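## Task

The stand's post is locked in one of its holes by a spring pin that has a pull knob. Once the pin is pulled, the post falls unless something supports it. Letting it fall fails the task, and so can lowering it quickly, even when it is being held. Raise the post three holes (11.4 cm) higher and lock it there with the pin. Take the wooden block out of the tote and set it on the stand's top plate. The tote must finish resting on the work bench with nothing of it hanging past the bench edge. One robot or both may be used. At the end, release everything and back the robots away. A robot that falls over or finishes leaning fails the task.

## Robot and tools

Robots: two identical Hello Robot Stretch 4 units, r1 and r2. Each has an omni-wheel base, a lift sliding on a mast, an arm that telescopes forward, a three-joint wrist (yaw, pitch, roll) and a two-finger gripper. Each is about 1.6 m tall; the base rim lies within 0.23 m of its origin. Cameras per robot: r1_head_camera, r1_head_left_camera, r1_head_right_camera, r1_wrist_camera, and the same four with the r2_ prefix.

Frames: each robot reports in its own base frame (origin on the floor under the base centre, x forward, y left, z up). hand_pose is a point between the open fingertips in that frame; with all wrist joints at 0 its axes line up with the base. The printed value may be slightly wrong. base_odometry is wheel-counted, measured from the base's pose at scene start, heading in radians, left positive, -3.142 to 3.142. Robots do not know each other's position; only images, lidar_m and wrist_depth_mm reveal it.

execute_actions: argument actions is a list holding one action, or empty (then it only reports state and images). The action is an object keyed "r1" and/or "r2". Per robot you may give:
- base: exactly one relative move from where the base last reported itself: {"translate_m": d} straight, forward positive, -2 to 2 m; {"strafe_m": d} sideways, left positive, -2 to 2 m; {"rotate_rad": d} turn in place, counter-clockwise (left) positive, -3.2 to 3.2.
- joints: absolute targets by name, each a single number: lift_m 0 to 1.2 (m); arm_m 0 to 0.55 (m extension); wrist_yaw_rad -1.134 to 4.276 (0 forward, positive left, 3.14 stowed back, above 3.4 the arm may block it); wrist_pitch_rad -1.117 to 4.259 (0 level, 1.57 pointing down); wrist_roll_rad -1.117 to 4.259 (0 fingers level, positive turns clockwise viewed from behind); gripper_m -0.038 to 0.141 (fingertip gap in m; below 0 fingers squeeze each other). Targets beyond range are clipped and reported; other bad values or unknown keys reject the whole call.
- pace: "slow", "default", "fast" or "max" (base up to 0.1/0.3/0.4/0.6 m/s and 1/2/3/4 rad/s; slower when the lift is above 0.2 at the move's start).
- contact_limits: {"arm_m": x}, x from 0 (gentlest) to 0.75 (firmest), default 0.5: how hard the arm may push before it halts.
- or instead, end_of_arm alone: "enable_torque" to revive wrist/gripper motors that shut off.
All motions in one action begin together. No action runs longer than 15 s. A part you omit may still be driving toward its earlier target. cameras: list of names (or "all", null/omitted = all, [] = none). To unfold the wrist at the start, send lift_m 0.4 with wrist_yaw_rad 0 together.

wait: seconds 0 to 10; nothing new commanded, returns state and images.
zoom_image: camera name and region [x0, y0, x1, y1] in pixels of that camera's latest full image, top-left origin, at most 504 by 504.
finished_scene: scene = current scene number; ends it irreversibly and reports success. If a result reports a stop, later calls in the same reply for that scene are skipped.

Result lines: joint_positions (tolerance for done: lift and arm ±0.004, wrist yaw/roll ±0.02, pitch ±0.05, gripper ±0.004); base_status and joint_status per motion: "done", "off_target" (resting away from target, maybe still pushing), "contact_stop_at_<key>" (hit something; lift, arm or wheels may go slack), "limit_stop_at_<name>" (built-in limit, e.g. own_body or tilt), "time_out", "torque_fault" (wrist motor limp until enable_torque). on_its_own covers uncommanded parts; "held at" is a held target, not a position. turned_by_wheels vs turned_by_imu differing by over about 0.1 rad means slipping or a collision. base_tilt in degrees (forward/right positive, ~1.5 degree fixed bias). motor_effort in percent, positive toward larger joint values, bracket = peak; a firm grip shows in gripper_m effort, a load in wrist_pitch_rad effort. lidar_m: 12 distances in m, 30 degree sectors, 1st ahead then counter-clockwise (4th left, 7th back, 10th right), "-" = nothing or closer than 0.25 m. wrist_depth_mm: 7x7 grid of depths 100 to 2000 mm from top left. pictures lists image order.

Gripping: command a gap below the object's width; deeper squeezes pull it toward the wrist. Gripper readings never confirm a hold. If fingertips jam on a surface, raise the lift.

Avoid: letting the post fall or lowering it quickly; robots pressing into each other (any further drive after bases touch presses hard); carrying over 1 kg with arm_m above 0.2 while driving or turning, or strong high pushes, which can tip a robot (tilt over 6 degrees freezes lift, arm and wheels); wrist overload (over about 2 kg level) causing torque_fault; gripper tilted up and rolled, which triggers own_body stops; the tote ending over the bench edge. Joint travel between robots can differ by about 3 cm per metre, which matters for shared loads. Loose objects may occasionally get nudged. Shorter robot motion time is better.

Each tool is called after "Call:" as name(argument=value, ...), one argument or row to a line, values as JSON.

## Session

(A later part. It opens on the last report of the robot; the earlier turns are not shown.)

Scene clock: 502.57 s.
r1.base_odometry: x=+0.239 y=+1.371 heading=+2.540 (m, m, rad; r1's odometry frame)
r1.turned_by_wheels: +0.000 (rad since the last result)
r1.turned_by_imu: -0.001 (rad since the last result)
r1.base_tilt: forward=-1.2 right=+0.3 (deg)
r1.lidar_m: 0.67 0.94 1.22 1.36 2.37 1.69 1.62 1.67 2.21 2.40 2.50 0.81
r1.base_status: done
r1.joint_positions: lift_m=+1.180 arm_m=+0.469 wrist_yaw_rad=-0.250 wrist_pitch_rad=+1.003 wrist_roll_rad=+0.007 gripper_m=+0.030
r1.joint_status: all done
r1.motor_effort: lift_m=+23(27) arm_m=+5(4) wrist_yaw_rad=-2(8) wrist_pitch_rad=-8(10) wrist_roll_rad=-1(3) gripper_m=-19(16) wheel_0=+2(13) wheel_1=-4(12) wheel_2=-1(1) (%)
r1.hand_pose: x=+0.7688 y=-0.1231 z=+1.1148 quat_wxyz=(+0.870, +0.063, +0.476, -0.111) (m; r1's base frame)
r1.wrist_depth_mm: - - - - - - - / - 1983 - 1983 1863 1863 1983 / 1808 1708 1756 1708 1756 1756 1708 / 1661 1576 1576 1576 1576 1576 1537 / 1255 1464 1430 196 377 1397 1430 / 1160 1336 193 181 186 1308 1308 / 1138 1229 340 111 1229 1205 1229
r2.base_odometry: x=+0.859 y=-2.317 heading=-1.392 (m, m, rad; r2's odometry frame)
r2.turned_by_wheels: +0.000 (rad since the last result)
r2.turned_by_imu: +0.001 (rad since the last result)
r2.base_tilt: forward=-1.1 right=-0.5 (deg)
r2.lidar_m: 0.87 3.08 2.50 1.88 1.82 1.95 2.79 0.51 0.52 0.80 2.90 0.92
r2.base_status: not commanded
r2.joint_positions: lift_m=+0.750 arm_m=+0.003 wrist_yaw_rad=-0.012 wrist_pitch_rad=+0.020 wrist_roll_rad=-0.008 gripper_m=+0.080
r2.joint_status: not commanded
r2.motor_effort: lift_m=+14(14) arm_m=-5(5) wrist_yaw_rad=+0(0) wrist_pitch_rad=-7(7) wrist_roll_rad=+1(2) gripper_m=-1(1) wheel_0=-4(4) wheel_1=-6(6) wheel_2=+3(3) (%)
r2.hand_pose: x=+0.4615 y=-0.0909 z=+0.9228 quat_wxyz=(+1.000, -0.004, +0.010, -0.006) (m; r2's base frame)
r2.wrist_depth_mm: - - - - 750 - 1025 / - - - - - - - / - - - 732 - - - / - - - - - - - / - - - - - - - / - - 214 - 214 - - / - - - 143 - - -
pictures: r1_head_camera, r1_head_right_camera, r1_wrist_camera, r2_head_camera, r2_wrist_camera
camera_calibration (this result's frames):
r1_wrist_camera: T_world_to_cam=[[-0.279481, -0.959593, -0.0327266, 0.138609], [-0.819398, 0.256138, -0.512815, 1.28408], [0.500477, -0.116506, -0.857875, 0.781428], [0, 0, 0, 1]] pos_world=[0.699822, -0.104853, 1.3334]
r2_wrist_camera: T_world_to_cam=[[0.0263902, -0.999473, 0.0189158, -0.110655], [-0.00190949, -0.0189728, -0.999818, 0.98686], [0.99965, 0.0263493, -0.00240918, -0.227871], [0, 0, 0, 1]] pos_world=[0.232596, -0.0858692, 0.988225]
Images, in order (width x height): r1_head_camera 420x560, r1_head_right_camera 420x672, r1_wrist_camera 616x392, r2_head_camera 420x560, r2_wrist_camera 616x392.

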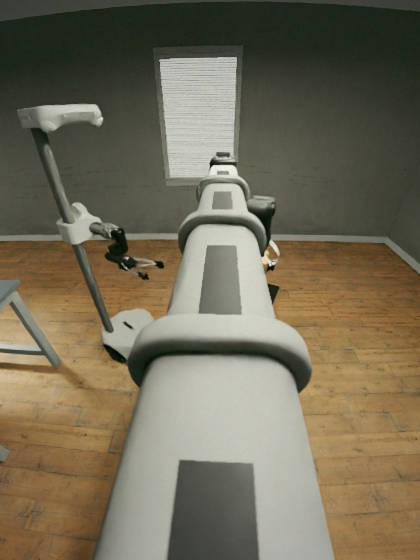

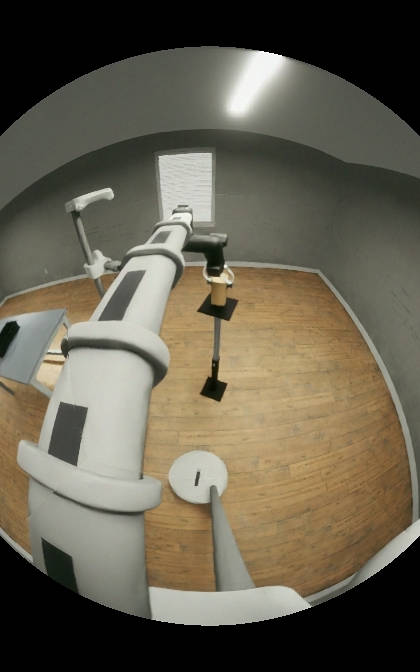

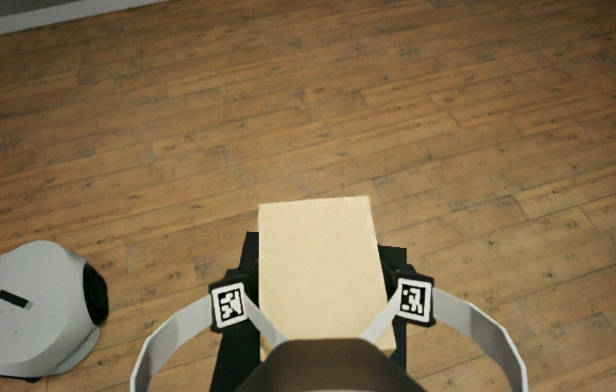

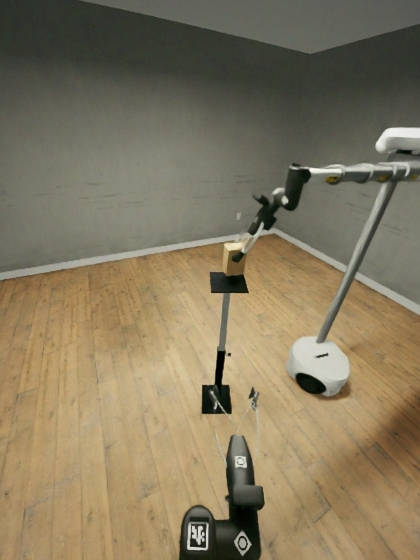

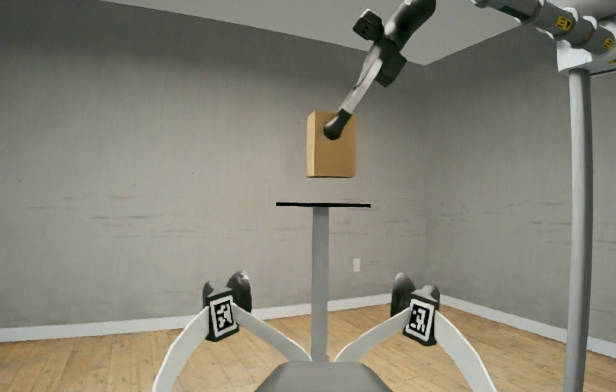

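Call:
execute_actions(
  actions=[
    {"r1": {"joints": {"lift_m": 1.141, "arm_m": 0.485}, "pace": "slow"}},
  ],
  cameras=["r1_wrist_camera", "r2_wrist_camera"],
)

Call:
zoom_image(
  camera="r2_wrist_camera",
  region=[260, 110, 390, 230],
)

Scene clock: 517.20 s.
r1.base_odometry: x=+0.239 y=+1.371 heading=+2.540 (m, m, rad; r1's odometry frame)
r1.turned_by_wheels: +0.000 (rad since the last result)
r1.turned_by_imu: -0.001 (rad since the last result)
r1.base_tilt: forward=-1.1 right=+0.3 (deg)
r1.lidar_m: 0.69 1.01 1.21 1.33 2.36 1.70 1.60 1.66 2.25 2.41 2.53 0.80
r1.base_status: not commanded
r1.joint_positions: lift_m=+1.141 arm_m=+0.484 wrist_yaw_rad=-0.250 wrist_pitch_rad=+1.003 wrist_roll_rad=+0.007 gripper_m=+0.030
r1.joint_status: all done
r1.motor_effort: lift_m=+18(21) arm_m=+5(11) wrist_yaw_rad=-1(1) wrist_pitch_rad=-7(8) wrist_roll_rad=-3(2) gripper_m=-18(17) wheel_0=+2(2) wheel_1=-4(4) wheel_2=-1(0) (%)
r1.hand_pose: x=+0.7837 y=-0.1231 z=+1.0762 quat_wxyz=(+0.870, +0.063, +0.476, -0.111) (m; r1's base frame)
r1.wrist_depth_mm: - - - - - - - / 1921 1921 1863 1921 1863 1863 1808 / 1756 1756 1708 1708 1661 1708 1661 / 1576 1576 1576 1576 1576 1499 1464 / 1205 1430 1397 197 332 1366 1397 / 1118 1281 194 181 185 1255 1255 / 1138 1205 298 111 293 1182 1182
r2.base_odometry: x=+0.859 y=-2.317 heading=-1.392 (m, m, rad; r2's odometry frame)
r2.turned_by_wheels: +0.000 (rad since the last result)
r2.turned_by_imu: +0.000 (rad since the last result)
r2.base_tilt: forward=-1.1 right=-0.6 (deg)
r2.lidar_m: 0.88 3.09 2.52 1.87 1.82 1.94 2.79 0.55 0.52 0.77 2.90 0.91
r2.base_status: not commanded
r2.joint_positions: lift_m=+0.750 arm_m=+0.003 wrist_yaw_rad=-0.012 wrist_pitch_rad=+0.020 wrist_roll_rad=-0.008 gripper_m=+0.080
r2.joint_status: not commanded
r2.motor_effort: lift_m=+14(14) arm_m=-5(5) wrist_yaw_rad=-1(1) wrist_pitch_rad=-7(7) wrist_roll_rad=+0(1) gripper_m=-1(1) wheel_0=-4(4) wheel_1=-6(6) wheel_2=+3(4) (%)
r2.hand_pose: x=+0.4615 y=-0.0909 z=+0.9228 quat_wxyz=(+1.000, -0.004, +0.010, -0.006) (m; r2's base frame)
r2.wrist_depth_mm: - - - - 741 - 831 / - - - - - - - / - - - - - - - / - - - - - - - / - - - - - - - / - - 213 - 215 - - / - - - 143 - - -
pictures: r1_wrist_camera, r2_wrist_camera
camera_calibration (this result's frames):
r1_wrist_camera: T_world_to_cam=[[-0.279481, -0.959593, -0.0327265, 0.141523], [-0.8194, 0.256139, -0.512812, 1.27653], [0.500474, -0.116505, -0.857877, 0.74084], [0, 0, 0, 1]] pos_world=[0.714771, -0.104853, 1.2948]
r2_wrist_camera: T_world_to_cam=[[0.0263904, -0.999473, 0.018916, -0.110655], [-0.00190962, -0.0189729, -0.999818, 0.98686], [0.99965, 0.0263495, -0.00240931, -0.227871], [0, 0, 0, 1]] pos_world=[0.232596, -0.0858691, 0.988225]
Images, in order (width x height): r1_wrist_camera 616x392, r2_wrist_camera 616x392.

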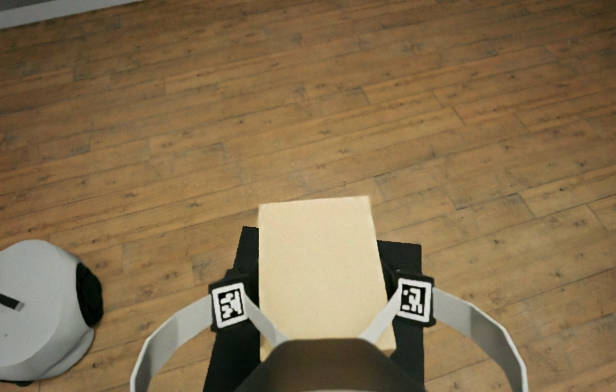

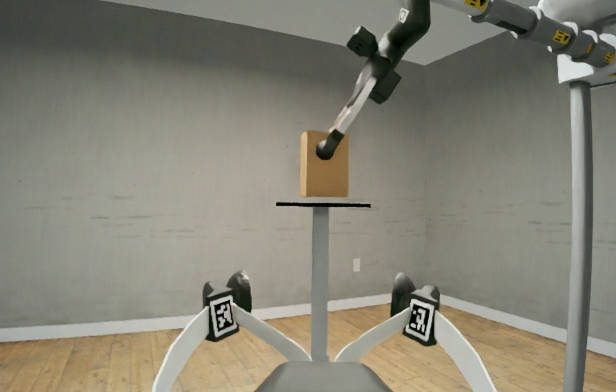

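Region (260, 110, 390, 230) of r2_wrist_camera's 616x392 image, scaled by 3.877; it fills the top 465 rows of this view, and the rest is white.

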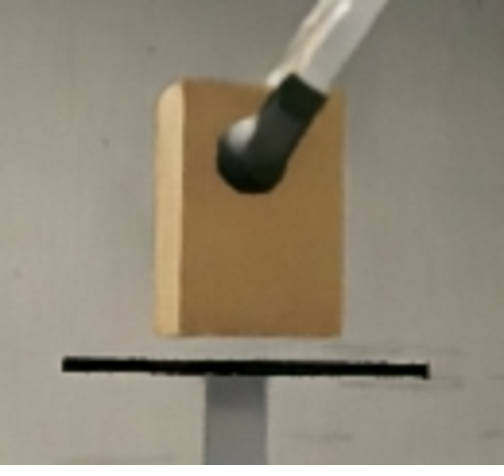

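Call:
execute_actions(
  actions=[
    {"r1": {"joints": {"lift_m": 1.133, "gripper_m": 0.095}, "pace": "slow"}},
  ],
  cameras=["r1_wrist_camera", "r2_wrist_camera"],
)

Scene clock: 531.13 s.
r1.base_odometry: x=+0.239 y=+1.371 heading=+2.540 (m, m, rad; r1's odometry frame)
r1.turned_by_wheels: +0.000 (rad since the last result)
r1.turned_by_imu: -0.001 (rad since the last result)
r1.base_tilt: forward=-1.1 right=+0.2 (deg)
r1.lidar_m: 0.67 0.94 1.18 1.33 2.32 1.68 1.59 1.64 2.25 2.41 2.50 0.83
r1.base_status: not commanded
r1.joint_positions: lift_m=+1.133 arm_m=+0.484 wrist_yaw_rad=-0.250 wrist_pitch_rad=+1.001 wrist_roll_rad=+0.007 gripper_m=+0.095
r1.joint_status: all done
r1.motor_effort: lift_m=+18(19) arm_m=+5(5) wrist_yaw_rad=+0(1) wrist_pitch_rad=-2(8) wrist_roll_rad=-5(0) gripper_m=-2(15) wheel_0=+2(2) wheel_1=-4(4) wheel_2=-1(1) (%)
r1.hand_pose: x=+0.7841 y=-0.1233 z=+1.0685 quat_wxyz=(+0.870, +0.063, +0.476, -0.111) (m; r1's base frame)
r1.wrist_depth_mm: - - - - - - - / 1921 1921 1921 1863 1863 1808 1863 / 1756 1756 1708 1708 1661 1661 1661 / 1576 1576 1537 1537 1537 1537 1537 / 1229 1397 1397 202 319 1397 1366 / 1118 1308 200 186 191 1229 1255 / 1098 1205 293 111 286 1182 1182
r2.base_odometry: x=+0.859 y=-2.317 heading=-1.392 (m, m, rad; r2's odometry frame)
r2.turned_by_wheels: +0.000 (rad since the last result)
r2.turned_by_imu: +0.001 (rad since the last result)
r2.base_tilt: forward=-1.1 right=-0.6 (deg)
r2.lidar_m: 0.86 3.09 2.50 1.87 1.82 1.95 2.79 0.50 0.54 0.79 2.91 0.89
r2.base_status: not commanded
r2.joint_positions: lift_m=+0.750 arm_m=+0.003 wrist_yaw_rad=-0.012 wrist_pitch_rad=+0.020 wrist_roll_rad=-0.008 gripper_m=+0.080
r2.joint_status: not commanded
r2.motor_effort: lift_m=+14(14) arm_m=-5(5) wrist_yaw_rad=+0(1) wrist_pitch_rad=-7(7) wrist_roll_rad=+1(1) gripper_m=-1(2) wheel_0=-4(4) wheel_1=-6(6) wheel_2=+3(3) (%)
r2.hand_pose: x=+0.4615 y=-0.0909 z=+0.9228 quat_wxyz=(+1.000, -0.004, +0.010, -0.006) (m; r2's base frame)
r2.wrist_depth_mm: - - - - 732 - 809 / - - - - - - - / - - - - - - - / - - - - - - - / - - - - - - - / - - 214 - 214 - - / - - - 143 - - -
pictures: r1_wrist_camera, r2_wrist_camera
camera_calibration (this result's frames):
r1_wrist_camera: T_world_to_cam=[[-0.280075, -0.959418, -0.032785, 0.141729], [-0.818363, 0.256472, -0.514299, 1.2737], [0.501836, -0.117212, -0.856984, 0.731901], [0, 0, 0, 1]] pos_world=[0.714748, -0.104904, 1.28694]
r2_wrist_camera: T_world_to_cam=[[0.0263902, -0.999473, 0.018916, -0.110655], [-0.00190962, -0.018973, -0.999818, 0.98686], [0.99965, 0.0263493, -0.00240932, -0.227871], [0, 0, 0, 1]] pos_world=[0.232596, -0.0858691, 0.988225]
Images, in order (width x height): r1_wrist_camera 616x392, r2_wrist_camera 616x392.

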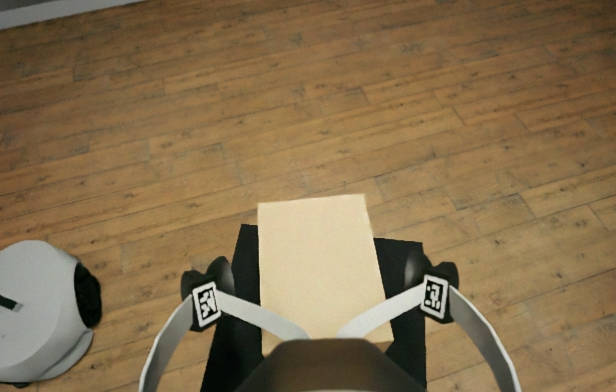

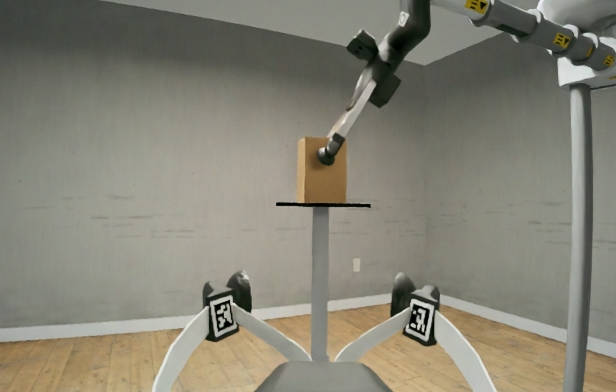

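Call:
execute_actions(
  actions=[
    {"r1": {"joints": {"lift_m": 1.2, "arm_m": 0.02, "gripper_m": 0.135}, "pace": "fast"}},
  ],
  cameras=["r1_head_right_camera", "r2_wrist_camera", "r2_head_camera"],
)

Scene clock: 540.67 s.
r1.base_odometry: x=+0.239 y=+1.371 heading=+2.540 (m, m, rad; r1's odometry frame)
r1.turned_by_wheels: +0.000 (rad since the last result)
r1.turned_by_imu: -0.001 (rad since the last result)
r1.base_tilt: forward=-1.1 right=+0.3 (deg)
r1.lidar_m: 0.67 0.97 1.23 1.37 2.35 1.69 1.58 1.66 2.24 2.41 2.49 0.77
r1.base_status: not commanded
r1.joint_positions: lift_m=+1.200 arm_m=+0.021 wrist_yaw_rad=-0.250 wrist_pitch_rad=+1.001 wrist_roll_rad=+0.007 gripper_m=+0.135
r1.joint_status: all done
r1.motor_effort: lift_m=+23(24) arm_m=-5(8) wrist_yaw_rad=+1(0) wrist_pitch_rad=-4(4) wrist_roll_rad=-2(1) gripper_m=+2(3) wheel_0=+2(2) wheel_1=-4(4) wheel_2=-1(0) (%)
r1.hand_pose: x=+0.3208 y=-0.1232 z=+1.1349 quat_wxyz=(+0.870, +0.063, +0.476, -0.111) (m; r1's base frame)
r1.wrist_depth_mm: - - 564 - - - - / - - 707 1983 1983 1983 1921 / 1808 1808 1756 1756 1756 1756 1708 / 1430 1661 1661 1576 1618 1576 1576 / 1430 1499 1499 1464 1464 1464 1464 / 1397 1336 1336 1397 1336 1336 1308 / 1281 1255 1281 111 1255 1281 1281
r2.base_odometry: x=+0.859 y=-2.317 heading=-1.392 (m, m, rad; r2's odometry frame)
r2.turned_by_wheels: +0.000 (rad since the last result)
r2.turned_by_imu: +0.001 (rad since the last result)
r2.base_tilt: forward=-1.0 right=-0.6 (deg)
r2.lidar_m: 0.86 3.09 2.51 1.88 1.81 1.96 2.78 0.55 0.55 0.76 2.91 1.18
r2.base_status: not commanded
r2.joint_positions: lift_m=+0.750 arm_m=+0.003 wrist_yaw_rad=-0.012 wrist_pitch_rad=+0.020 wrist_roll_rad=-0.008 gripper_m=+0.080
r2.joint_status: not commanded
r2.motor_effort: lift_m=+14(14) arm_m=-5(5) wrist_yaw_rad=-1(1) wrist_pitch_rad=-7(7) wrist_roll_rad=+3(0) gripper_m=-1(2) wheel_0=-4(4) wheel_1=-6(6) wheel_2=+4(3) (%)
r2.hand_pose: x=+0.4615 y=-0.0909 z=+0.9228 quat_wxyz=(+1.000, -0.004, +0.010, -0.006) (m; r2's base frame)
r2.wrist_depth_mm: - - - - - - 854 / - - - - - - 1060 / - - - - - - - / - - - - - - - / - - - - - - - / - - 214 - 214 - - / - - - 143 - - -
pictures: r1_head_right_camera, r2_head_camera, r2_wrist_camera
camera_calibration (this result's frames):
r2_wrist_camera: T_world_to_cam=[[0.0263904, -0.999473, 0.0189159, -0.110655], [-0.00190962, -0.0189729, -0.999818, 0.98686], [0.99965, 0.0263494, -0.00240932, -0.227871], [0, 0, 0, 1]] pos_world=[0.232596, -0.0858691, 0.988225]
Images, in order (width x height): r1_head_right_camera 420x672, r2_head_camera 420x560, r2_wrist_camera 616x392.

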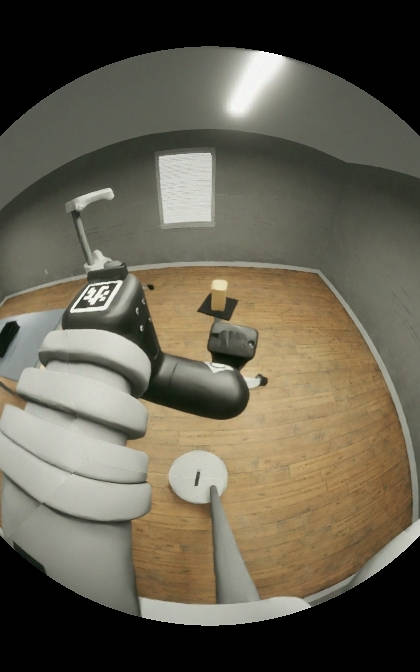

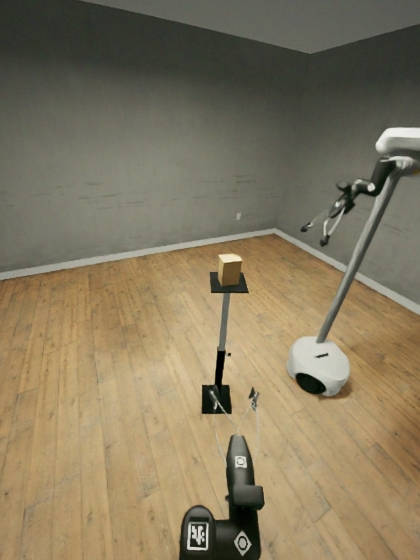

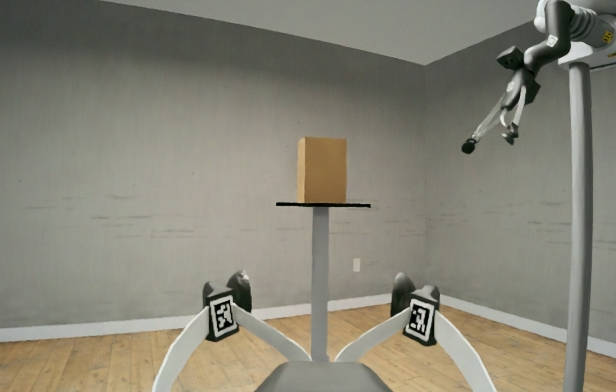

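The block sits centred on the plate, the post is locked, the tote is untouched on the bench, and both robots are clear.

Call:
finished_scene(
  scene=1,
)

The scene is finished: the task was done.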